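# Move the rope-reel pole to the empty wall rack

## Task

Take the pole that holds the rope reel and set it on the wall rack that currently has no pole. At the end the pole must be fully seated in the slots of both brackets, the reel must hang without swinging, and the pole must stay there on its own, not held by the robot. Release it and back the robot away. The robot must not tip over or finish leaning.

## Robot and tools

ROBOT. A wheeled base with a lifting column that carries a head (tilting cameras) and two six-joint arms, left and right, each ending in a two-finger gripper. Shoulder height S = 0.90 m + column_m. Folded, as at the start, the robot is 0.73 m long, 0.62 m wide and S + 0.43 m tall; its front sits 0.40 m ahead of the column.

FRAMES. Base frame: origin on the floor below the column, midway between the drive wheels; x forward, y left, z up. left_hand and right_hand are reported in this frame as the point where the fingers meet (tips 8 mm further). The hand's z axis is the finger direction (quat_wxyz maps (0,0,1) onto it); its y axis runs along the opening. Odometry frame = base frame at the scene's start. base_odometry counts wheel turns only, so slip looks like travel; heading is positive leftward, -3.142 to 3.142.

execute_actions. Argument "actions" is a list holding one action or nothing (empty returns state and images only). An action may contain:
- "base": exactly one relative command, counted from where the base last measured itself. {"translate_m": d} drives straight d metres, forward positive, -3 to 3. {"rotate_rad": d} turns in place d radians, left/counter-clockwise positive, -3.2 to 3.2. No sideways motion.
- "joints": a single object keyed by joint name, each value an absolute target. column_m 0 to 0.8 m; head_tilt_rad -0.61 to 1.308 (0 level, positive looks down); for each arm (prefix left_ or right_): joint1_rad -2.879 to 2.879, joint2_rad 0 to 3.141, joint3_rad 0 to 3.019, joint4_rad -1.692 to 1.57, joint5_rad -1.57 to 1.57 (positive swings the hand to the robot's right), joint6_rad -2.094 to 2.094 (positive rolls clockwise seen from behind), gripper_m 0 to 0.093 m fingertip gap. Done tolerances: column 0.005, head 0.03, joints 1-6: 0.045, 0.14, 0.09, 0.055, 0.03, 0.035, gripper 0.003.
- "speeds": top-speed caps for this action, translate_m 0.05 to 0.8 m/s, rotate_rad 0.1 to 1 rad/s (defaults are the maxima). Arms ignore it. A base move that would need over 8.667 s at its cap is rejected.
Motions in one action start together. Anything omitted may keep pushing toward its earlier target unseen. Unknown keys or out-of-range numbers reject the call with no motion. "cameras": list from cam_head_left, cam_head_right, cam_left_wrist, cam_right_wrist, nav_camera, or "all"; null/omitted = all, [] = none. Images are 504x504 and the "pictures" line gives their order. If a result reports a stop, later motion calls in the same reply are skipped.

wait: seconds 0 to 10; robot keeps its last commands. zoom_image: camera plus region [x0, y0, x1, y1] in pixels of that camera's latest full image, origin top-left, at most 504 by 504. finished_scene: pass the current scene number; irreversible; result says whether the goal holds.

ARM GEOMETRY. With left_joint1 at -1.57 (right_joint1 at 1.57) and joints 5, 6 at 0, the arm swings in a vertical plane 0.23 m to that side, facing forward. Let a = j2 - 0.35, b = 1.05 + j2 - j3, c = b - j4 (c = 1.57 means fingers straight down). Hand is about 0.12 + 0.39 sin a + 0.38 cos b + 0.25 cos c m ahead and S + 0.39 cos a - 0.38 sin b - 0.25 sin c m high. E.g. j2, j3, j4 = 0.93, 0.78, 0.14 gives 0.60 m ahead, 0.25 m below S. Real hands sit up to 5 cm lower and nearer (about 12 cm with heavy or extended loads); trust the reported hand position (1-3 cm error). Reach is about 1 m from the shoulder. For floor level: extend fingers-down 0.45-0.5 m ahead with column_m 0.3, then lower the column (down to 0.02 m). Under 0.4 m high the housing blocks hands closer than 0.45 m; moving arms with column under 0.3 risks hitting housing or floor.

LOADS. Fingers down: 3.2 kg at ~0.4 m ahead, 0.3-0.7 m below S; 2 kg to 0.6 m ahead; 1 kg to 0.8 m ahead, 0.3-0.55 m below S; 0.3 kg up to 0.14 m above S. Grip holds roughly 2-6 kg. Overloaded or flat-fingered arms sag and report time_out or off_target.

GRIPPER. Fingers 7 cm long; outside width is opening +1 cm at tips, +5 cm at base; body 10 x 7 cm; wrist camera juts 11 cm to one side. To grip, command less than the object's width (off_target is then normal). Reported opening staying at least 0.002 m above target means something is held.

RESULTS. base_status/joint_status: done, off_target (resting short, maybe still pushing), contact_stop (base or column only; target dropped), time_out, not_followed. "joint command not followed" with a cause means a safety check withheld an arm's targets for nearing the other arm, itself, the upper body or an obstacle; back each moved joint off by 0.05 rad or more, or move the other arm, or drive away. on_its_own lists uncommanded behaviour; "held at" is the held target. motor_effort: wheels only, percent, peak in brackets, positive pushes forward. wheel_motors_off = 1 while overload has cut the wheels. turned_by_wheels vs turned_by_imu differing by over ~4% and 0.05 rad means a collision or slip. base_tilt in degrees (forward/right positive, ~1° bias). Joint torques and motor temperatures are per arm joint.

CAUTIONS. Small joint changes (<0.03 rad, <0.08 for joints 2-3) may not move; for gentle contact step about 0.05 rad per call from your last target. A blocked arm keeps pushing and heats; resend its reported positions to relax it (a loaded arm sinks a little each time). MOTOR HOT from 85 °C; at 100 °C the arm drops what it holds. Column descent halts with contact_stop when an arm's load changes (touch-down or release); it then refuses downward moves until raised 0.2 m. Base stalls give contact_stop: back off 0.05 m before turning. Pushing ~3 s cuts the wheels for 2 s. Never let the arms collide or press on each other. Avoid drops, slams, hard pushes and tipping. Cameras carry calibration (K, distortion, T_world_to_cam in base frame) with small errors.

Each tool is called after "Request:" as a command line: name --argument value for each argument, lists and objects as JSON in quotes; but a table of rows of numbers goes row by row, as --pt "numbers of a row", without its own name.

## Session

Request:
execute_actions --actions '[]'

Scene clock: 0.00 s.
Joint torques (N m, as the arm reports them, + toward a larger angle): no reading
Motor temperatures (°C, as the motors report them): left_arm=[22 19 20 21 22 22] | right_arm=[21 21 19 18 19 20]
base_odometry: x=+0.000 y=+0.000 heading=+0.000 (m, m, rad; odometry frame)
turned_by_wheels: +0.000 (rad since the last result)
turned_by_imu: +0.000 (rad since the last result)
base_tilt: forward=+0.4 right=-0.5 (deg)
base_status: not commanded
joint_positions: column_m=+0.556 head_tilt_rad=+0.887 left_joint1_rad=-1.578 left_joint2_rad=+0.887 left_joint3_rad=+0.434 left_joint4_rad=-0.930 left_joint5_rad=-0.036 left_joint6_rad=+0.052 left_gripper_m=+0.094 right_joint1_rad=+1.587 right_joint2_rad=+0.893 right_joint3_rad=+0.399 right_joint4_rad=-0.942 right_joint5_rad=+0.004 right_joint6_rad=-0.088 right_gripper_m=+0.095
joint_status: not commanded
wheel_motors_off: 0
motor_effort: left_wheel=+3 right_wheel=+2 (%)
left_hand: x=+0.1627 y=+0.2292 z=+1.2471 quat_wxyz=(+0.417, -0.034, -0.908, -0.004) (m; base frame)
right_hand: x=+0.1406 y=-0.2229 z=+1.2551 quat_wxyz=(+0.440, +0.047, -0.896, -0.022) (m; base frame)
pictures: cam_head_left, cam_head_right, cam_left_wrist, cam_right_wrist, nav_camera
Images, in order (width x height): cam_head_left 504x504, cam_head_right 504x504, cam_left_wrist 504x504, cam_right_wrist 504x504, nav_camera 504x504.

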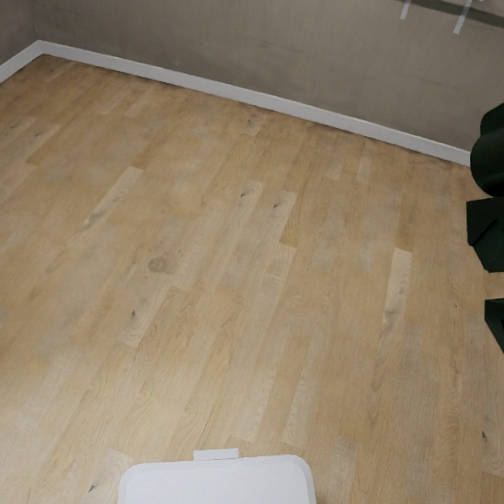

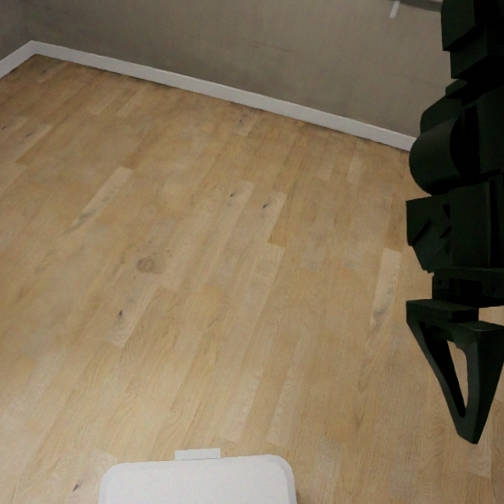

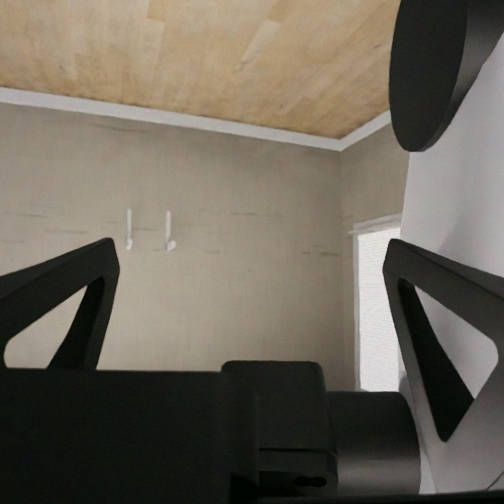

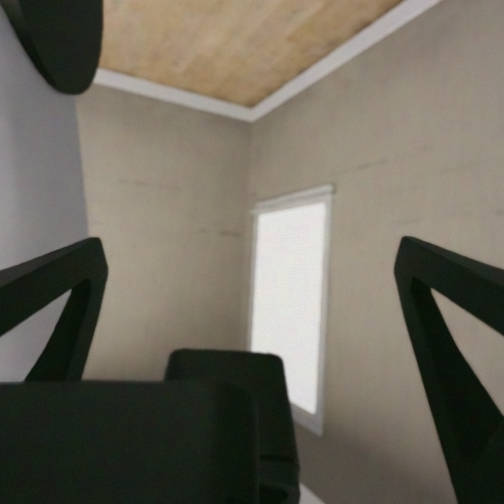

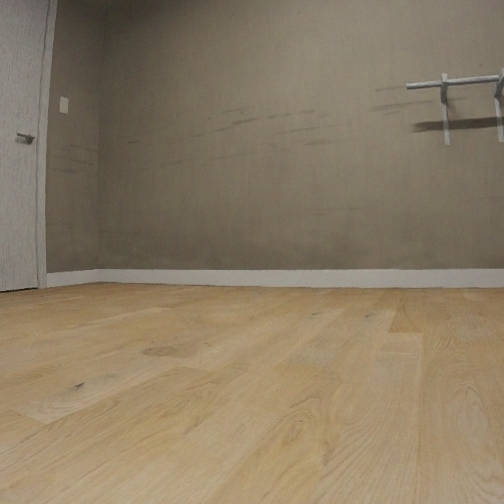

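Request:
execute_actions --actions '[{"base":{"rotate_rad":-0.5},"joints":{"head_tilt_rad":0.25}}]' --cameras '["cam_head_left","nav_camera"]'

Scene clock: 6.93 s.
Joint torques (N m, as the arm reports them, + toward a larger angle): left_arm=[ 0.79 -7.98 -1.09 -1.05  0.07  0.08] | right_arm=[-0.58 -8.28 -1.08 -1.15  0.07 -0.05]
Motor temperatures (°C, as the motors report them): left_arm=[22 19 20 21 22 22] | right_arm=[21 21 19 18 19 20]
base_odometry: x=+0.000 y=+0.000 heading=-0.499 (m, m, rad; odometry frame)
turned_by_wheels: -0.499 (rad since the last result)
turned_by_imu: -0.499 (rad since the last result)
base_tilt: forward=+0.4 right=-0.4 (deg)
base_status: done
joint_positions: column_m=+0.556 head_tilt_rad=+0.270 left_joint1_rad=-1.578 left_joint2_rad=+0.887 left_joint3_rad=+0.434 left_joint4_rad=-0.930 left_joint5_rad=-0.036 left_joint6_rad=+0.052 left_gripper_m=+0.094 right_joint1_rad=+1.587 right_joint2_rad=+0.893 right_joint3_rad=+0.399 right_joint4_rad=-0.942 right_joint5_rad=+0.004 right_joint6_rad=-0.088 right_gripper_m=+0.095
joint_status: all done
wheel_motors_off: 0
motor_effort: left_wheel=+5(46) right_wheel=-2(46) (%)
left_hand: x=+0.1627 y=+0.2292 z=+1.2471 quat_wxyz=(+0.417, -0.034, -0.908, -0.004) (m; base frame)
right_hand: x=+0.1406 y=-0.2229 z=+1.2551 quat_wxyz=(+0.440, +0.047, -0.896, -0.022) (m; base frame)
pictures: cam_head_left, nav_camera
camera_calibration (this result's frames):
cam_head_left: T_world_to_cam=[[-0.113611, -0.993196, 0.0255762, -0.00595858], [-0.309895, 0.0109667, -0.950707, 1.48255], [0.943958, -0.115937, -0.309033, 0.358748], [0, 0, 0, 1]] pos_world=[0.120117, 0.0194153, 1.52049]
Images, in order (width x height): cam_head_left 504x504, nav_camera 504x504.

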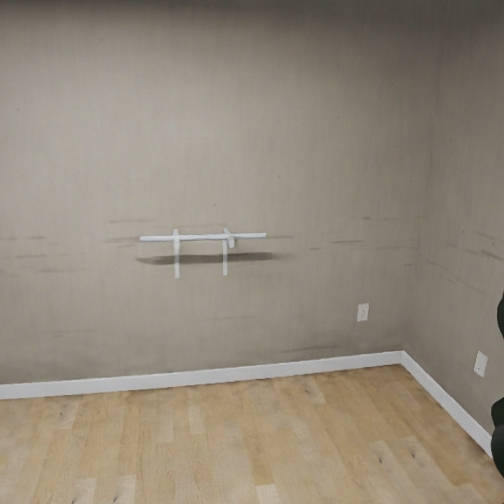

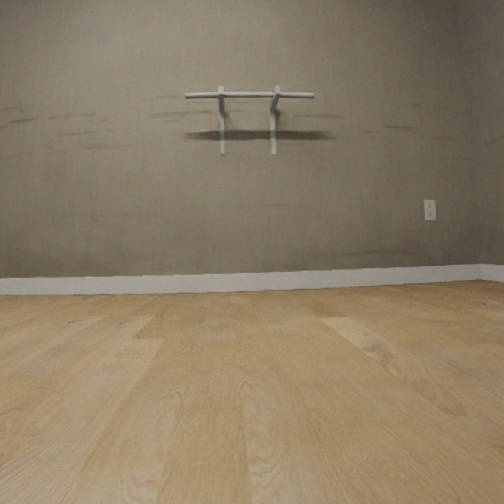

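Request:
execute_actions --actions '[{"base":{"rotate_rad":-1.1}}]' --cameras '["cam_head_left","nav_camera"]'

Request:
execute_actions --actions '[{"base":{"rotate_rad":-1.1}}]' --cameras '["cam_head_left","nav_camera"]'

Request:
execute_actions --actions '[{"base":{"rotate_rad":-1.1}}]' --cameras '["cam_head_left","nav_camera"]'

Request:
execute_actions --actions '[{"base":{"rotate_rad":-1.1}}]' --cameras '["cam_head_left","nav_camera"]'

Scene clock: 16.63 s.
Joint torques (N m, as the arm reports them, + toward a larger angle): left_arm=[ 0.83 -8.15 -1.07 -1.05  0.08  0.08] | right_arm=[-0.72 -8.51 -1.17 -1.17  0.06 -0.08]
Motor temperatures (°C, as the motors report them): left_arm=[22 19 20 21 22 22] | right_arm=[21 21 19 18 19 20]
base_odometry: x=+0.000 y=+0.000 heading=-1.598 (m, m, rad; odometry frame)
turned_by_wheels: -1.099 (rad since the last result)
turned_by_imu: -1.108 (rad since the last result)
base_tilt: forward=+0.4 right=-0.5 (deg)
base_status: done
joint_positions: column_m=+0.556 head_tilt_rad=+0.270 left_joint1_rad=-1.578 left_joint2_rad=+0.887 left_joint3_rad=+0.434 left_joint4_rad=-0.930 left_joint5_rad=-0.036 left_joint6_rad=+0.052 left_gripper_m=+0.094 right_joint1_rad=+1.587 right_joint2_rad=+0.893 right_joint3_rad=+0.399 right_joint4_rad=-0.942 right_joint5_rad=+0.004 right_joint6_rad=-0.088 right_gripper_m=+0.095
joint_status: not commanded
wheel_motors_off: 0
motor_effort: left_wheel=+5(34) right_wheel=-2(29) (%)
left_hand: x=+0.1631 y=+0.2292 z=+1.2469 quat_wxyz=(+0.417, -0.034, -0.908, -0.004) (m; base frame)
right_hand: x=+0.1406 y=-0.2229 z=+1.2551 quat_wxyz=(+0.440, +0.047, -0.896, -0.022) (m; base frame)
pictures: cam_head_left, nav_camera
camera_calibration (this result's frames):
cam_head_left: T_world_to_cam=[[-0.113612, -0.993196, 0.0255731, -0.00595378], [-0.30987, 0.0109667, -0.950716, 1.48257], [0.943967, -0.115937, -0.309007, 0.358708], [0, 0, 0, 1]] pos_world=[0.120118, 0.0194153, 1.5205]
Images, in order (width x height): cam_head_left 504x504, nav_camera 504x504.

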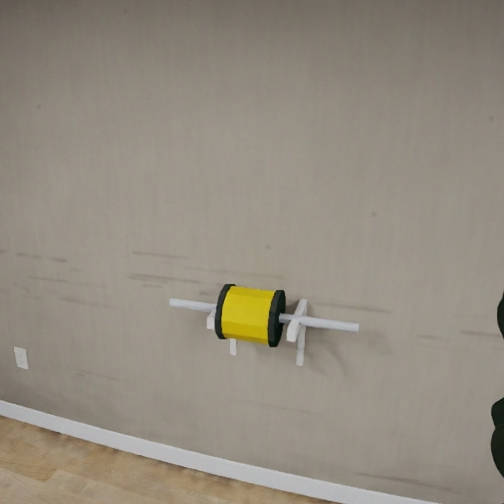

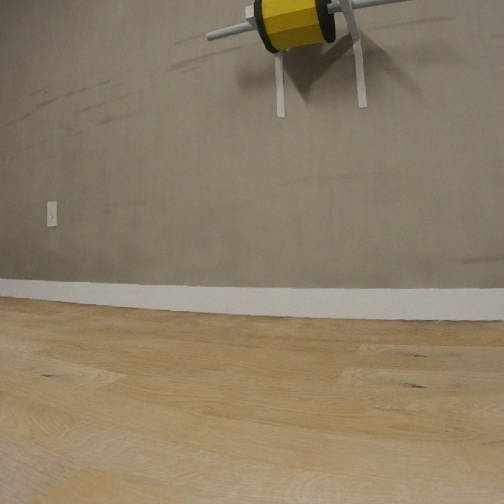

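Scene clock: 19.20 s.
Joint torques (N m, as the arm reports them, + toward a larger angle): left_arm=[ 0.83 -8.47 -1.45 -1.07  0.08  0.08] | right_arm=[-0.51 -8.52 -1.11 -1.19  0.07 -0.06]
Motor temperatures (°C, as the motors report them): left_arm=[22 19 20 21 22 22] | right_arm=[21 21 19 18 19 20]
base_odometry: x=+0.000 y=+0.000 heading=-2.697 (m, m, rad; odometry frame)
turned_by_wheels: -1.099 (rad since the last result)
turned_by_imu: -1.108 (rad since the last result)
base_tilt: forward=+0.3 right=-0.5 (deg)
base_status: done
joint_positions: column_m=+0.556 head_tilt_rad=+0.270 left_joint1_rad=-1.578 left_joint2_rad=+0.887 left_joint3_rad=+0.434 left_joint4_rad=-0.930 left_joint5_rad=-0.036 left_joint6_rad=+0.052 left_gripper_m=+0.094 right_joint1_rad=+1.587 right_joint2_rad=+0.893 right_joint3_rad=+0.399 right_joint4_rad=-0.942 right_joint5_rad=+0.004 right_joint6_rad=-0.088 right_gripper_m=+0.095
joint_status: not commanded
wheel_motors_off: 0
motor_effort: left_wheel=+5(32) right_wheel=-5(29) (%)
left_hand: x=+0.1631 y=+0.2292 z=+1.2469 quat_wxyz=(+0.417, -0.034, -0.908, -0.004) (m; base frame)
right_hand: x=+0.1406 y=-0.2229 z=+1.2551 quat_wxyz=(+0.440, +0.047, -0.896, -0.022) (m; base frame)
pictures: cam_head_left, nav_camera
camera_calibration (this result's frames):
cam_head_left: T_world_to_cam=[[-0.113612, -0.993196, 0.025572, -0.00595211], [-0.309861, 0.0109667, -0.950719, 1.48257], [0.94397, -0.115937, -0.308998, 0.358694], [0, 0, 0, 1]] pos_world=[0.120118, 0.0194153, 1.5205]
Images, in order (width x height): cam_head_left 504x504, nav_camera 504x504.

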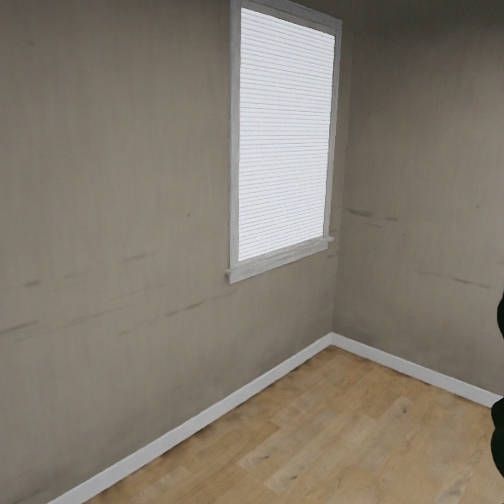

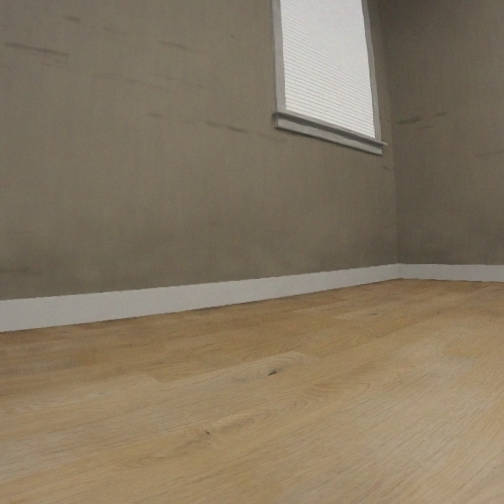

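Scene clock: 21.77 s.
Joint torques (N m, as the arm reports them, + toward a larger angle): left_arm=[ 0.74 -7.85 -1.23 -1.04  0.08  0.08] | right_arm=[-0.62 -8.53 -1.03 -1.18  0.08 -0.07]
Motor temperatures (°C, as the motors report them): left_arm=[22 19 20 21 22 22] | right_arm=[21 21 19 18 19 20]
base_odometry: x=+0.000 y=+0.000 heading=+2.487 (m, m, rad; odometry frame)
turned_by_wheels: -1.099 (rad since the last result)
turned_by_imu: -1.108 (rad since the last result)
base_tilt: forward=+0.3 right=-0.4 (deg)
base_status: done
joint_positions: column_m=+0.556 head_tilt_rad=+0.270 left_joint1_rad=-1.578 left_joint2_rad=+0.887 left_joint3_rad=+0.435 left_joint4_rad=-0.930 left_joint5_rad=-0.036 left_joint6_rad=+0.052 left_gripper_m=+0.094 right_joint1_rad=+1.587 right_joint2_rad=+0.893 right_joint3_rad=+0.399 right_joint4_rad=-0.942 right_joint5_rad=+0.004 right_joint6_rad=-0.088 right_gripper_m=+0.095
joint_status: not commanded
wheel_motors_off: 0
motor_effort: left_wheel=+4(34) right_wheel=-1(27) (%)
left_hand: x=+0.1633 y=+0.2292 z=+1.2469 quat_wxyz=(+0.416, -0.034, -0.909, -0.004) (m; base frame)
right_hand: x=+0.1406 y=-0.2229 z=+1.2551 quat_wxyz=(+0.440, +0.047, -0.896, -0.022) (m; base frame)
pictures: cam_head_left, nav_camera
camera_calibration (this result's frames):
cam_head_left: T_world_to_cam=[[-0.113612, -0.993196, 0.0255715, -0.00595132], [-0.309856, 0.0109667, -0.95072, 1.48257], [0.943971, -0.115937, -0.308994, 0.358687], [0, 0, 0, 1]] pos_world=[0.120118, 0.0194153, 1.5205]
Images, in order (width x height): cam_head_left 504x504, nav_camera 504x504.

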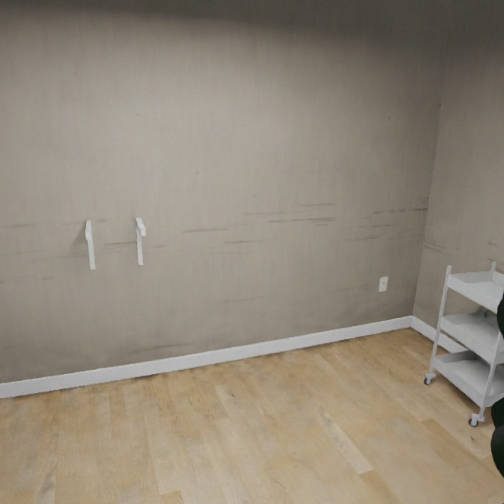

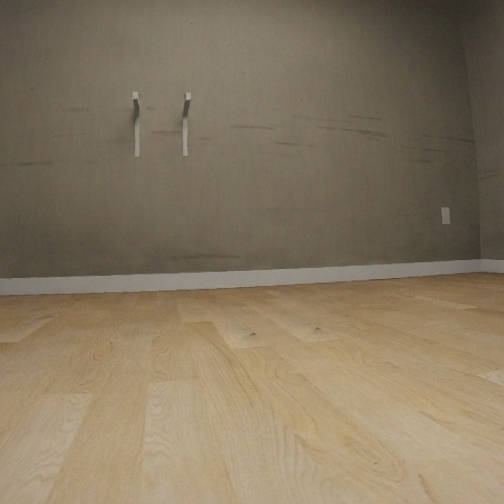

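Scene clock: 24.33 s.
Joint torques (N m, as the arm reports them, + toward a larger angle): left_arm=[ 0.9  -8.07 -1.41 -1.04  0.08  0.09] | right_arm=[-0.58 -8.42 -1.05 -1.13  0.06 -0.07]
Motor temperatures (°C, as the motors report them): left_arm=[22 19 20 21 22 22] | right_arm=[21 21 19 18 19 20]
base_odometry: x=+0.000 y=+0.000 heading=+1.388 (m, m, rad; odometry frame)
turned_by_wheels: -1.099 (rad since the last result)
turned_by_imu: -1.108 (rad since the last result)
base_tilt: forward=+0.3 right=-0.5 (deg)
base_status: done
joint_positions: column_m=+0.556 head_tilt_rad=+0.270 left_joint1_rad=-1.578 left_joint2_rad=+0.887 left_joint3_rad=+0.435 left_joint4_rad=-0.930 left_joint5_rad=-0.036 left_joint6_rad=+0.052 left_gripper_m=+0.094 right_joint1_rad=+1.587 right_joint2_rad=+0.893 right_joint3_rad=+0.399 right_joint4_rad=-0.942 right_joint5_rad=+0.004 right_joint6_rad=-0.088 right_gripper_m=+0.095
joint_status: not commanded
wheel_motors_off: 0
motor_effort: left_wheel=+5(33) right_wheel=-1(29) (%)
left_hand: x=+0.1633 y=+0.2292 z=+1.2469 quat_wxyz=(+0.416, -0.034, -0.909, -0.004) (m; base frame)
right_hand: x=+0.1406 y=-0.2229 z=+1.2551 quat_wxyz=(+0.440, +0.047, -0.896, -0.022) (m; base frame)
pictures: cam_head_left, nav_camera
camera_calibration (this result's frames):
cam_head_left: T_world_to_cam=[[-0.113612, -0.993196, 0.025571, -0.00595058], [-0.309852, 0.0109667, -0.950721, 1.48257], [0.943972, -0.115937, -0.30899, 0.358681], [0, 0, 0, 1]] pos_world=[0.120118, 0.0194153, 1.5205]
Images, in order (width x height): cam_head_left 504x504, nav_camera 504x504.

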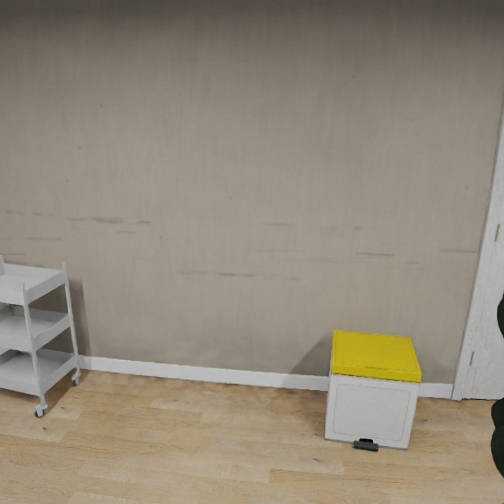

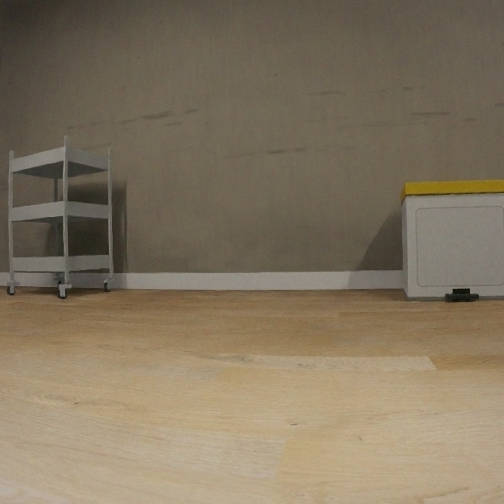

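Request:
execute_actions --actions '[{"base":{"rotate_rad":3.11},"joints":{"head_tilt_rad":0.45}}]' --cameras '["cam_head_left","cam_head_right","nav_camera"]'

Scene clock: 107.70 s.
Joint torques (N m, as the arm reports them, + toward a larger angle): left_arm=[ 0.89 -8.32 -1.28 -1.04  0.07  0.08] | right_arm=[-0.47 -8.29 -1.07 -1.19  0.06 -0.06]
Motor temperatures (°C, as the motors report them): left_arm=[22 19 20 21 22 22] | right_arm=[21 21 19 18 19 20]
base_odometry: x=+0.000 y=+0.000 heading=-1.786 (m, m, rad; odometry frame)
turned_by_wheels: +3.109 (rad since the last result)
turned_by_imu: +3.123 (rad since the last result)
base_tilt: forward=+0.4 right=-0.5 (deg)
base_status: done
joint_positions: column_m=+0.556 head_tilt_rad=+0.454 left_joint1_rad=-1.578 left_joint2_rad=+0.887 left_joint3_rad=+0.435 left_joint4_rad=-0.930 left_joint5_rad=-0.036 left_joint6_rad=+0.052 left_gripper_m=+0.094 right_joint1_rad=+1.587 right_joint2_rad=+0.893 right_joint3_rad=+0.399 right_joint4_rad=-0.942 right_joint5_rad=+0.004 right_joint6_rad=-0.088 right_gripper_m=+0.095
joint_status: all done
wheel_motors_off: 0
motor_effort: left_wheel=-4(47) right_wheel=+3(55) (%)
left_hand: x=+0.1633 y=+0.2292 z=+1.2469 quat_wxyz=(+0.416, -0.034, -0.909, -0.004) (m; base frame)
right_hand: x=+0.1406 y=-0.2229 z=+1.2551 quat_wxyz=(+0.440, +0.047, -0.896, -0.022) (m; base frame)
pictures: cam_head_left, cam_head_right, nav_camera
camera_calibration (this result's frames):
cam_head_left: T_world_to_cam=[[-0.106977, -0.993196, 0.0460162, -0.0378131], [-0.479307, 0.0109667, -0.877579, 1.37825], [0.871103, -0.115937, -0.477219, 0.621769], [0, 0, 0, 1]] pos_world=[0.114933, 0.0194153, 1.50798]
cam_head_right: T_world_to_cam=[[-0.106866, -0.993526, 0.0385419, -0.0754571], [-0.471315, 0.0164874, -0.881811, 1.38172], [0.875467, -0.112401, -0.470025, 0.616597], [0, 0, 0, 1]] pos_world=[0.103353, -0.0284437, 1.51114]
Images, in order (width x height): cam_head_left 504x504, cam_head_right 504x504, nav_camera 504x504.

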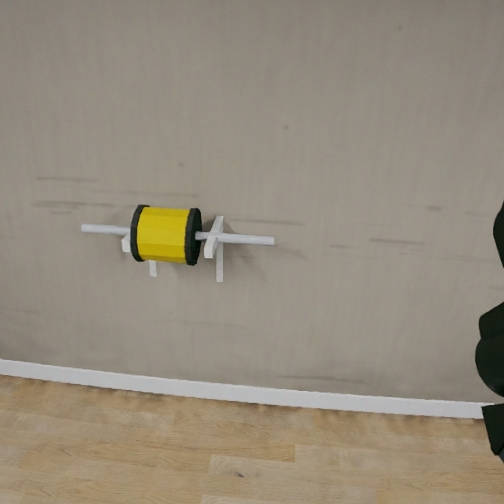

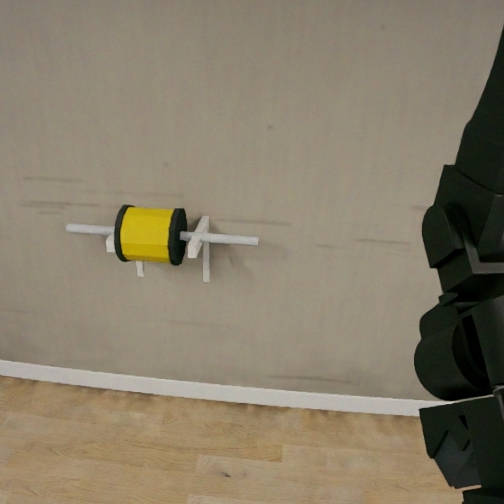

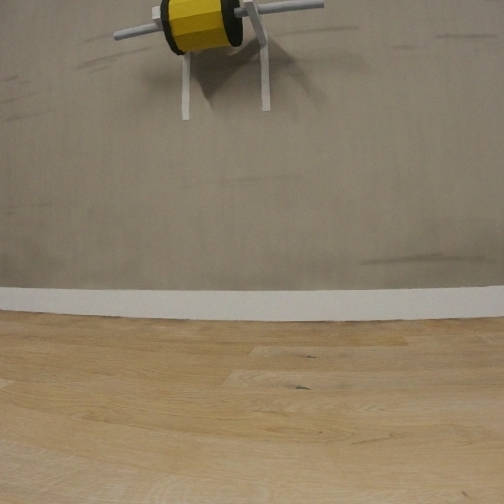

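Request:
zoom_image --camera "cam_head_left" --region '[60,180,300,300]'

Request:
zoom_image --camera "cam_head_right" --region '[45,180,285,300]'

Request:
zoom_image --camera "nav_camera" --region '[0,270,504,340]'

Region (60, 180, 300, 300) of cam_head_left's 504x504 image, scaled by 2.100, with more detail than that image has.

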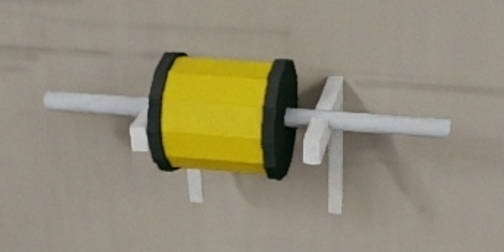

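Region (45, 180, 285, 300) of cam_head_right's 504x504 image, scaled by 2.100, with more detail than that image has.

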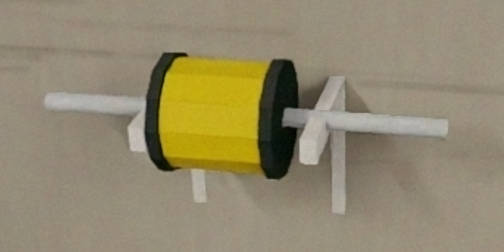

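Region (0, 270, 504, 340) of nav_camera's 504x504 image, scaled by 1.000; it fills the top 70 rows of this view, and the rest is white.

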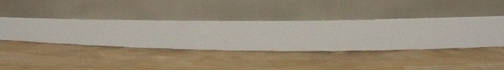

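Request:
execute_actions --actions '[{"base":{"rotate_rad":0.46},"joints":{"column_m":0.70,"head_tilt_rad":0.7,"left_joint1_rad":-1.57,"left_joint2_rad":1.444,"left_joint3_rad":0.854,"left_joint4_rad":0.07,"left_joint5_rad":0,"left_joint6_rad":-1.57,"right_joint1_rad":1.57,"right_joint2_rad":1.444,"right_joint3_rad":0.854,"right_joint4_rad":0.07,"right_joint5_rad":0,"right_joint6_rad":1.57}}]' --cameras '[]'

Request:
execute_actions --actions '[{"base":{"translate_m":0.52}}]' --cameras '[]'

Request:
execute_actions --actions '[{"base":{"rotate_rad":-0.628}}]'

Scene clock: 209.03 s.
Joint torques (N m, as the arm reports them, + toward a larger angle): left_arm=[  0.99 -13.95  -0.85   0.99   0.11  -0.02] | right_arm=[ -1.17 -15.09  -0.89   0.59   0.12   0.  ]
Motor temperatures (°C, as the motors report them): left_arm=[22 20 20 21 22 22] | right_arm=[21 22 19 18 19 20]
base_odometry: x=+0.000 y=+0.000 heading=-1.327 (m, m, rad; odometry frame)
turned_by_wheels: +0.459 (rad since the last result)
turned_by_imu: +0.462 (rad since the last result)
base_tilt: forward=+0.4 right=-0.4 (deg)
base_status: done
joint_positions: column_m=+0.700 head_tilt_rad=+0.703 left_joint1_rad=-1.570 left_joint2_rad=+1.439 left_joint3_rad=+0.852 left_joint4_rad=+0.056 left_joint5_rad=-0.003 left_joint6_rad=-1.559 left_gripper_m=+0.094 right_joint1_rad=+1.579 right_joint2_rad=+1.443 right_joint3_rad=+0.860 right_joint4_rad=+0.061 right_joint5_rad=+0.002 right_joint6_rad=+1.563 right_gripper_m=+0.095
joint_status: all done
wheel_motors_off: 0
motor_effort: left_wheel=-7(38) right_wheel=+7(30) (%)
left_hand: x=+0.4393 y=+0.2256 z=+1.1520 quat_wxyz=(+0.001, +0.703, -0.711, -0.004) (m; base frame)
right_hand: x=+0.4440 y=-0.2208 z=+1.1504 quat_wxyz=(+0.001, -0.703, -0.712, -0.003) (m; base frame)
pictures: none
No camera images: the call's "cameras" was empty. Leave "cameras" out to get every camera's image.

Scene clock: 211.60 s.
Joint torques (N m, as the arm reports them, + toward a larger angle): left_arm=[  0.99 -13.77  -1.34   0.99   0.11  -0.01] | right_arm=[ -1.31 -15.16  -0.71   0.58   0.11   0.  ]
Motor temperatures (°C, as the motors report them): left_arm=[22 20 20 21 22 22] | right_arm=[21 22 19 18 19 20]
base_odometry: x=+0.126 y=-0.505 heading=-1.326 (m, m, rad; odometry frame)
turned_by_wheels: +0.001 (rad since the last result)
turned_by_imu: -0.001 (rad since the last result)
base_tilt: forward=+0.4 right=-0.5 (deg)
base_status: done
joint_positions: column_m=+0.700 head_tilt_rad=+0.703 left_joint1_rad=-1.570 left_joint2_rad=+1.439 left_joint3_rad=+0.857 left_joint4_rad=+0.057 left_joint5_rad=-0.003 left_joint6_rad=-1.559 left_gripper_m=+0.094 right_joint1_rad=+1.579 right_joint2_rad=+1.443 right_joint3_rad=+0.857 right_joint4_rad=+0.061 right_joint5_rad=+0.002 right_joint6_rad=+1.563 right_gripper_m=+0.095
joint_status: not commanded
wheel_motors_off: 0
motor_effort: left_wheel=+1(78) right_wheel=-1(61) (%)
left_hand: x=+0.4429 y=+0.2256 z=+1.1518 quat_wxyz=(-0.001, +0.703, -0.711, -0.002) (m; base frame)
right_hand: x=+0.4416 y=-0.2208 z=+1.1505 quat_wxyz=(+0.003, -0.703, -0.712, -0.001) (m; base frame)
pictures: none
No camera images: the call's "cameras" was empty. Leave "cameras" out to get every camera's image.

Scene clock: 213.70 s.
Joint torques (N m, as the arm reports them, + toward a larger angle): left_arm=[  0.81 -14.01  -1.08   0.99   0.11  -0.02] | right_arm=[ -1.1  -14.85  -0.66   0.59   0.12  -0.01]
Motor temperatures (°C, as the motors report them): left_arm=[22 20 20 21 22 22] | right_arm=[21 22 19 18 19 20]
base_odometry: x=+0.126 y=-0.505 heading=-1.953 (m, m, rad; odometry frame)
turned_by_wheels: -0.627 (rad since the last result)
turned_by_imu: -0.625 (rad since the last result)
base_tilt: forward=+0.4 right=-0.5 (deg)
base_status: done
joint_positions: column_m=+0.700 head_tilt_rad=+0.703 left_joint1_rad=-1.570 left_joint2_rad=+1.439 left_joint3_rad=+0.856 left_joint4_rad=+0.057 left_joint5_rad=-0.003 left_joint6_rad=-1.559 left_gripper_m=+0.094 right_joint1_rad=+1.579 right_joint2_rad=+1.443 right_joint3_rad=+0.857 right_joint4_rad=+0.061 right_joint5_rad=+0.002 right_joint6_rad=+1.563 right_gripper_m=+0.095
joint_status: not commanded
wheel_motors_off: 0
motor_effort: left_wheel=+6(56) right_wheel=-3(64) (%)
left_hand: x=+0.4425 y=+0.2258 z=+1.1519 quat_wxyz=(-0.001, +0.703, -0.711, -0.002) (m; base frame)
right_hand: x=+0.4416 y=-0.2212 z=+1.1505 quat_wxyz=(+0.003, -0.703, -0.711, -0.001) (m; base frame)
pictures: cam_head_left, cam_head_right, cam_left_wrist, cam_right_wrist, nav_camera
camera_calibration (this result's frames):
cam_head_left: T_world_to_cam=[[-0.0923425, -0.993196, 0.0709538, -0.0871994], [-0.680743, 0.0109667, -0.732441, 1.26973], [0.726679, -0.115937, -0.677124, 1.03458], [0, 0, 0, 1]] pos_world=[0.104498, 0.0194153, 1.63673]
cam_head_right: T_world_to_cam=[[-0.0940761, -0.993526, 0.0636825, -0.124019], [-0.674039, 0.0164874, -0.738512, 1.27698], [0.732681, -0.112401, -0.671226, 1.03048], [0, 0, 0, 1]] pos_world=[0.0940545, -0.0284437, 1.64265]
cam_left_wrist: T_world_to_cam=[[0.999876, -0.0155852, 0.00241179, -0.442288], [-0.0141552, -0.819473, 0.572943, -0.463386], [-0.00695305, -0.572906, -0.819591, 1.19794], [0, 0, 0, 1]] pos_world=[0.444003, 0.299685, 1.24839]
cam_right_wrist: T_world_to_cam=[[-0.999674, -0.0209353, 0.0146234, 0.417963], [-0.00792805, 0.798775, 0.601578, -0.509102], [-0.024275, 0.601266, -0.79868, 1.18513], [0, 0, 0, 1]] pos_world=[0.442559, -0.297173, 1.2467]
Images, in order (width x height): cam_head_left 504x504, cam_head_right 504x504, cam_left_wrist 504x504, cam_right_wrist 504x504, nav_camera 504x504.

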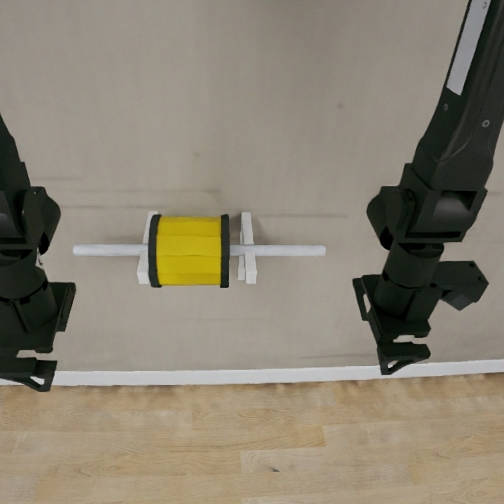

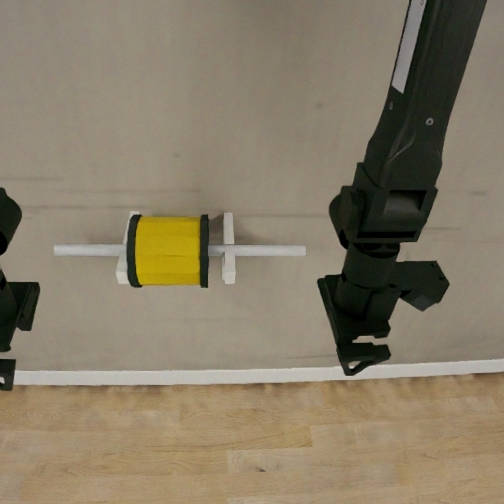

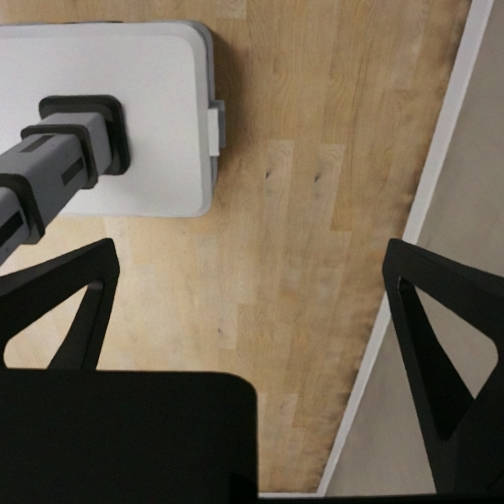

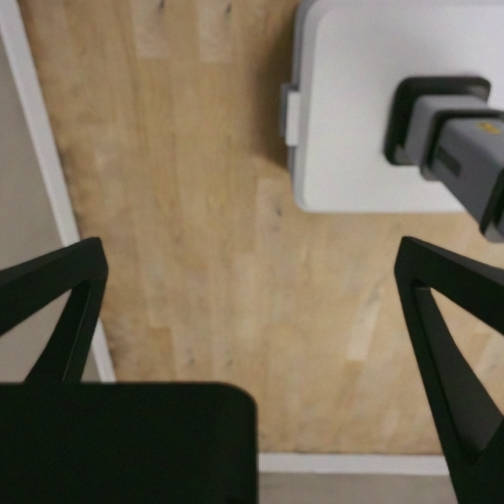

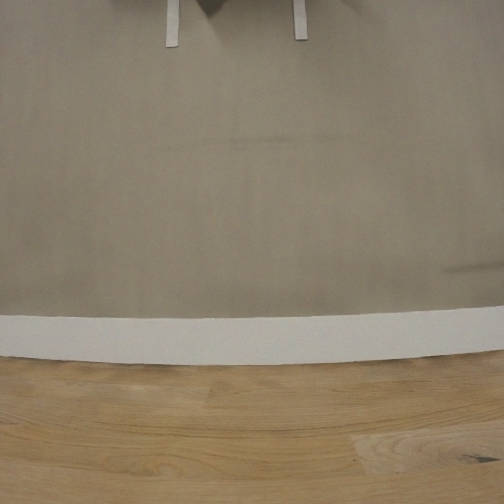

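Request:
zoom_image --camera "cam_head_left" --region '[60,180,340,320]'

Request:
zoom_image --camera "nav_camera" --region '[0,300,504,400]'

Region (60, 180, 340, 320) of cam_head_left's 504x504 image, scaled by 1.800, with more detail than that image has.

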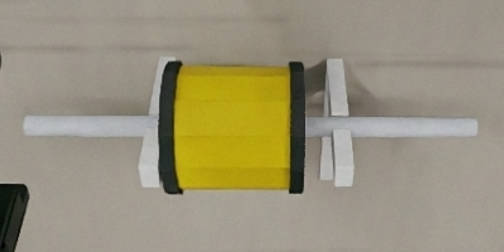

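Region (0, 300, 504, 400) of nav_camera's 504x504 image, scaled by 1.000; it fills the top 100 rows of this view, and the rest is white.

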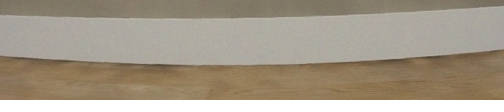

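Request:
execute_actions --actions '[{"base":{"rotate_rad":0.086}}]' --cameras '[]'

Request:
execute_actions --actions '[{"base":{"translate_m":0.386},"speeds":{"translate_m":0.4}}]' --cameras '[]'

Request:
execute_actions --actions '[{"base":{"rotate_rad":-0.111},"joints":{"head_tilt_rad":1.0}}]'

Scene clock: 267.43 s.
Joint torques (N m, as the arm reports them, + toward a larger angle): left_arm=[  1.01 -14.42  -1.15   0.96   0.11  -0.02] | right_arm=[ -0.73 -15.16  -0.63   0.6    0.13  -0.01]
Motor temperatures (°C, as the motors report them): left_arm=[22 21 20 21 22 22] | right_arm=[21 23 19 18 19 20]
base_odometry: x=+0.126 y=-0.505 heading=-1.868 (m, m, rad; odometry frame)
turned_by_wheels: +0.085 (rad since the last result)
turned_by_imu: +0.086 (rad since the last result)
base_tilt: forward=+0.4 right=-0.5 (deg)
base_status: done
joint_positions: column_m=+0.700 head_tilt_rad=+0.703 left_joint1_rad=-1.569 left_joint2_rad=+1.439 left_joint3_rad=+0.856 left_joint4_rad=+0.057 left_joint5_rad=-0.003 left_joint6_rad=-1.559 left_gripper_m=+0.094 right_joint1_rad=+1.578 right_joint2_rad=+1.443 right_joint3_rad=+0.857 right_joint4_rad=+0.061 right_joint5_rad=+0.001 right_joint6_rad=+1.563 right_gripper_m=+0.095
joint_status: not commanded
wheel_motors_off: 0
motor_effort: left_wheel=-4(25) right_wheel=+3(29) (%)
left_hand: x=+0.4420 y=+0.2262 z=+1.1519 quat_wxyz=(-0.001, +0.703, -0.711, -0.003) (m; base frame)
right_hand: x=+0.4416 y=-0.2213 z=+1.1505 quat_wxyz=(+0.003, -0.703, -0.711, -0.001) (m; base frame)
pictures: none
No camera images: the call's "cameras" was empty. Leave "cameras" out to get every camera's image.

Scene clock: 269.73 s.
Joint torques (N m, as the arm reports them, + toward a larger angle): left_arm=[  0.89 -13.62  -1.27   0.9    0.1   -0.02] | right_arm=[ -1.08 -15.14  -0.56   0.48   0.13   0.01]
Motor temperatures (°C, as the motors report them): left_arm=[22 21 20 21 22 22] | right_arm=[21 23 19 18 19 20]
base_odometry: x=+0.013 y=-0.874 heading=-1.870 (m, m, rad; odometry frame)
turned_by_wheels: -0.002 (rad since the last result)
turned_by_imu: -0.003 (rad since the last result)
base_tilt: forward=+0.4 right=-0.5 (deg)
base_status: done
joint_positions: column_m=+0.700 head_tilt_rad=+0.703 left_joint1_rad=-1.569 left_joint2_rad=+1.439 left_joint3_rad=+0.856 left_joint4_rad=+0.057 left_joint5_rad=-0.003 left_joint6_rad=-1.559 left_gripper_m=+0.094 right_joint1_rad=+1.578 right_joint2_rad=+1.443 right_joint3_rad=+0.856 right_joint4_rad=+0.061 right_joint5_rad=+0.001 right_joint6_rad=+1.563 right_gripper_m=+0.095
joint_status: not commanded
wheel_motors_off: 0
motor_effort: left_wheel=-2(58) right_wheel=+2(76) (%)
left_hand: x=+0.4425 y=+0.2262 z=+1.1519 quat_wxyz=(-0.001, +0.703, -0.711, -0.002) (m; base frame)
right_hand: x=+0.4411 y=-0.2214 z=+1.1505 quat_wxyz=(+0.003, -0.703, -0.711, -0.001) (m; base frame)
pictures: none
No camera images: the call's "cameras" was empty. Leave "cameras" out to get every camera's image.

Scene clock: 270.77 s.
Joint torques (N m, as the arm reports them, + toward a larger angle): left_arm=[  0.2  -14.31  -1.21   0.97   0.13  -0.02] | right_arm=[ -1.08 -14.81  -0.62   0.64   0.15  -0.01]
Motor temperatures (°C, as the motors report them): left_arm=[22 21 20 21 22 22] | right_arm=[21 23 19 18 19 20]
base_odometry: x=+0.013 y=-0.874 heading=-1.979 (m, m, rad; odometry frame)
turned_by_wheels: -0.109 (rad since the last result)
turned_by_imu: -0.108 (rad since the last result)
base_tilt: forward=+0.4 right=-0.4 (deg)
base_status: done
joint_positions: column_m=+0.700 head_tilt_rad=+1.000 left_joint1_rad=-1.570 left_joint2_rad=+1.439 left_joint3_rad=+0.856 left_joint4_rad=+0.057 left_joint5_rad=-0.003 left_joint6_rad=-1.559 left_gripper_m=+0.094 right_joint1_rad=+1.578 right_joint2_rad=+1.443 right_joint3_rad=+0.855 right_joint4_rad=+0.061 right_joint5_rad=+0.001 right_joint6_rad=+1.563 right_gripper_m=+0.095
joint_status: all done
wheel_motors_off: 0
motor_effort: left_wheel=+0(56) right_wheel=-2(61) (%)
left_hand: x=+0.4425 y=+0.2255 z=+1.1519 quat_wxyz=(-0.001, +0.703, -0.711, -0.002) (m; base frame)
right_hand: x=+0.4409 y=-0.2218 z=+1.1505 quat_wxyz=(+0.003, -0.703, -0.711, +0.000) (m; base frame)
pictures: cam_head_left, cam_head_right, cam_left_wrist, cam_right_wrist, nav_camera
camera_calibration (this result's frames):
cam_head_left: T_world_to_cam=[[-0.0675697, -0.993196, 0.0948468, -0.128719], [-0.865105, 0.0109667, -0.501471, 0.889556], [0.497018, -0.115937, -0.85996, 1.35431], [0, 0, 0, 1]] pos_world=[0.0877445, 0.0194153, 1.62295]
cam_head_right: T_world_to_cam=[[-0.071353, -0.993526, 0.0883998, -0.166826], [-0.860469, 0.0164874, -0.509236, 0.899767], [0.504482, -0.112401, -0.856075, 1.35353], [0, 0, 0, 1]] pos_world=[0.0794875, -0.0284437, 1.63166]
cam_left_wrist: T_world_to_cam=[[0.999873, -0.0157735, 0.00242316, -0.442262], [-0.014311, -0.819062, 0.573527, -0.464314], [-0.0070618, -0.573488, -0.819183, 1.19749], [0, 0, 0, 1]] pos_world=[0.444017, 0.29947, 1.24833]
cam_right_wrist: T_world_to_cam=[[-0.999668, -0.0203602, 0.0157815, 0.416027], [-0.00678686, 0.799148, 0.601096, -0.508516], [-0.0248501, 0.600789, -0.799021, 1.18603], [0, 0, 0, 1]] pos_world=[0.441911, -0.297706, 1.24677]
Images, in order (width x height): cam_head_left 504x504, cam_head_right 504x504, cam_left_wrist 504x504, cam_right_wrist 504x504, nav_camera 504x504.

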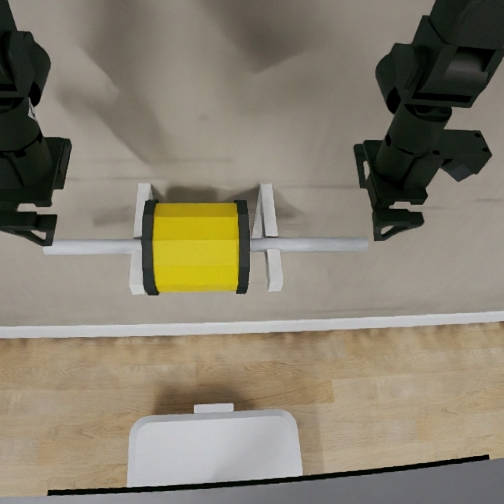

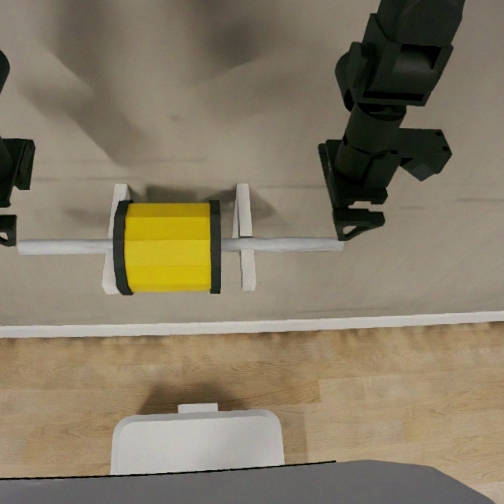

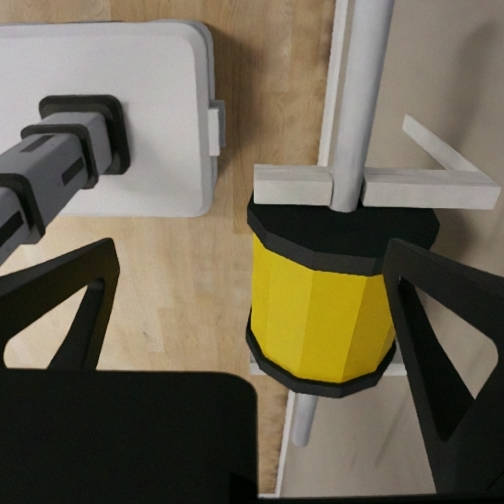

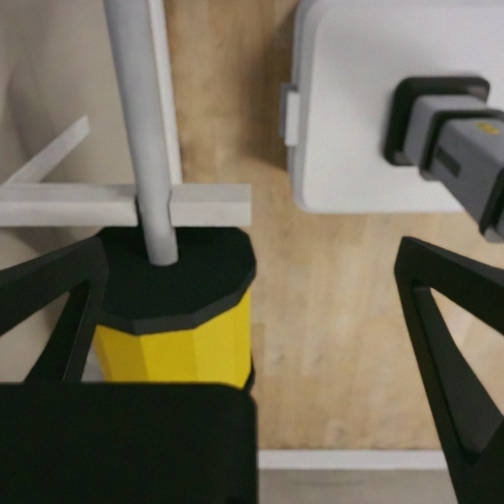

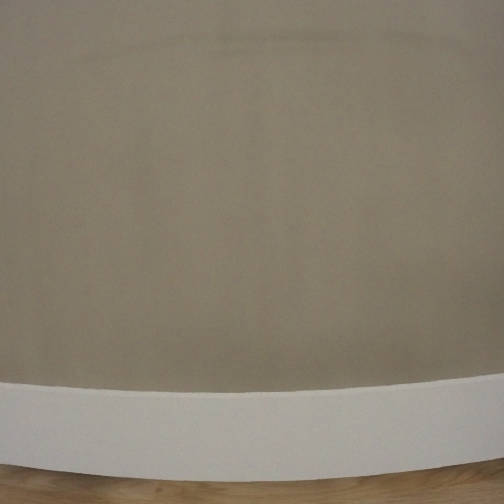

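Request:
execute_actions --actions '[{"base":{"translate_m":0.07},"speeds":{"translate_m":0.2}}]' --cameras '["cam_head_left","cam_left_wrist","cam_right_wrist"]'

Scene clock: 311.20 s.
Joint torques (N m, as the arm reports them, + toward a larger angle): left_arm=[  1.5  -14.76  -1.01   1.04   0.1   -0.02] | right_arm=[ -1.16 -14.94  -0.66   0.53   0.15   0.  ]
Motor temperatures (°C, as the motors report them): left_arm=[22 22 20 21 22 22] | right_arm=[21 23 19 18 19 20]
base_odometry: x=-0.015 y=-0.938 heading=-1.981 (m, m, rad; odometry frame)
turned_by_wheels: -0.002 (rad since the last result)
turned_by_imu: -0.003 (rad since the last result)
base_tilt: forward=+0.4 right=-0.5 (deg)
base_status: done
joint_positions: column_m=+0.700 head_tilt_rad=+1.001 left_joint1_rad=-1.570 left_joint2_rad=+1.439 left_joint3_rad=+0.857 left_joint4_rad=+0.057 left_joint5_rad=-0.003 left_joint6_rad=-1.559 left_gripper_m=+0.094 right_joint1_rad=+1.578 right_joint2_rad=+1.443 right_joint3_rad=+0.856 right_joint4_rad=+0.061 right_joint5_rad=+0.001 right_joint6_rad=+1.563 right_gripper_m=+0.095
joint_status: not commanded
wheel_motors_off: 0
motor_effort: left_wheel=-1(57) right_wheel=+1(70) (%)
left_hand: x=+0.4427 y=+0.2255 z=+1.1518 quat_wxyz=(-0.001, +0.703, -0.711, -0.002) (m; base frame)
right_hand: x=+0.4414 y=-0.2218 z=+1.1505 quat_wxyz=(+0.003, -0.703, -0.711, -0.001) (m; base frame)
pictures: cam_head_left, cam_left_wrist, cam_right_wrist
camera_calibration (this result's frames):
cam_head_left: T_world_to_cam=[[-0.0674972, -0.993196, 0.0948985, -0.12881], [-0.865489, 0.0109667, -0.500809, 0.888459], [0.496361, -0.115937, -0.86034, 1.35498], [0, 0, 0, 1]] pos_world=[0.0876963, 0.0194153, 1.62292]
cam_left_wrist: T_world_to_cam=[[0.999872, -0.0157738, 0.00280458, -0.44294], [-0.0145301, -0.819062, 0.573521, -0.464202], [-0.00674947, -0.573488, -0.819186, 1.19735], [0, 0, 0, 1]] pos_world=[0.44422, 0.29947, 1.24832]
cam_right_wrist: T_world_to_cam=[[-0.99968, -0.0203557, 0.0150187, 0.417389], [-0.00724188, 0.799147, 0.601093, -0.508298], [-0.0242378, 0.600791, -0.799038, 1.18578], [0, 0, 0, 1]] pos_world=[0.442316, -0.297704, 1.24675]
Images, in order (width x height): cam_head_left 504x504, cam_left_wrist 504x504, cam_right_wrist 504x504.

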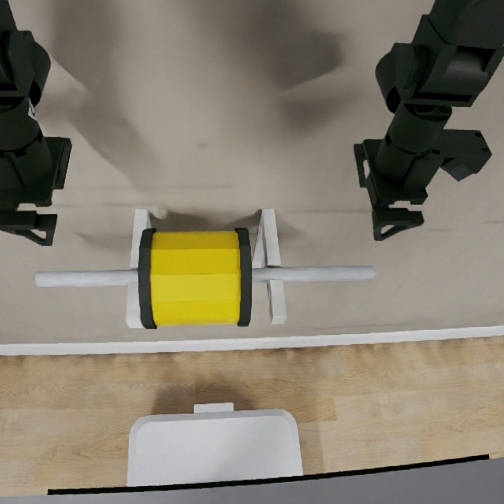

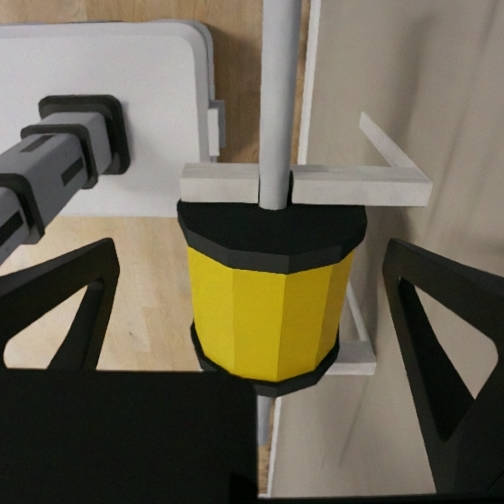

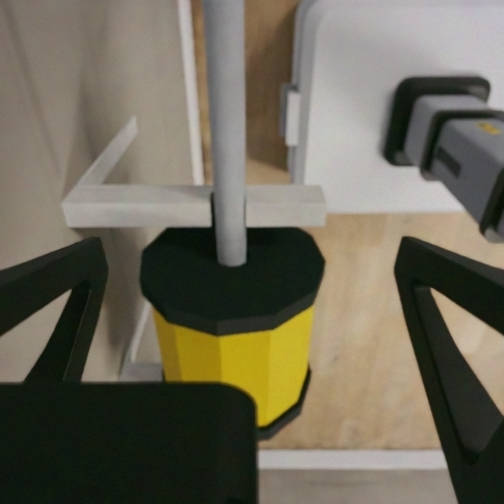

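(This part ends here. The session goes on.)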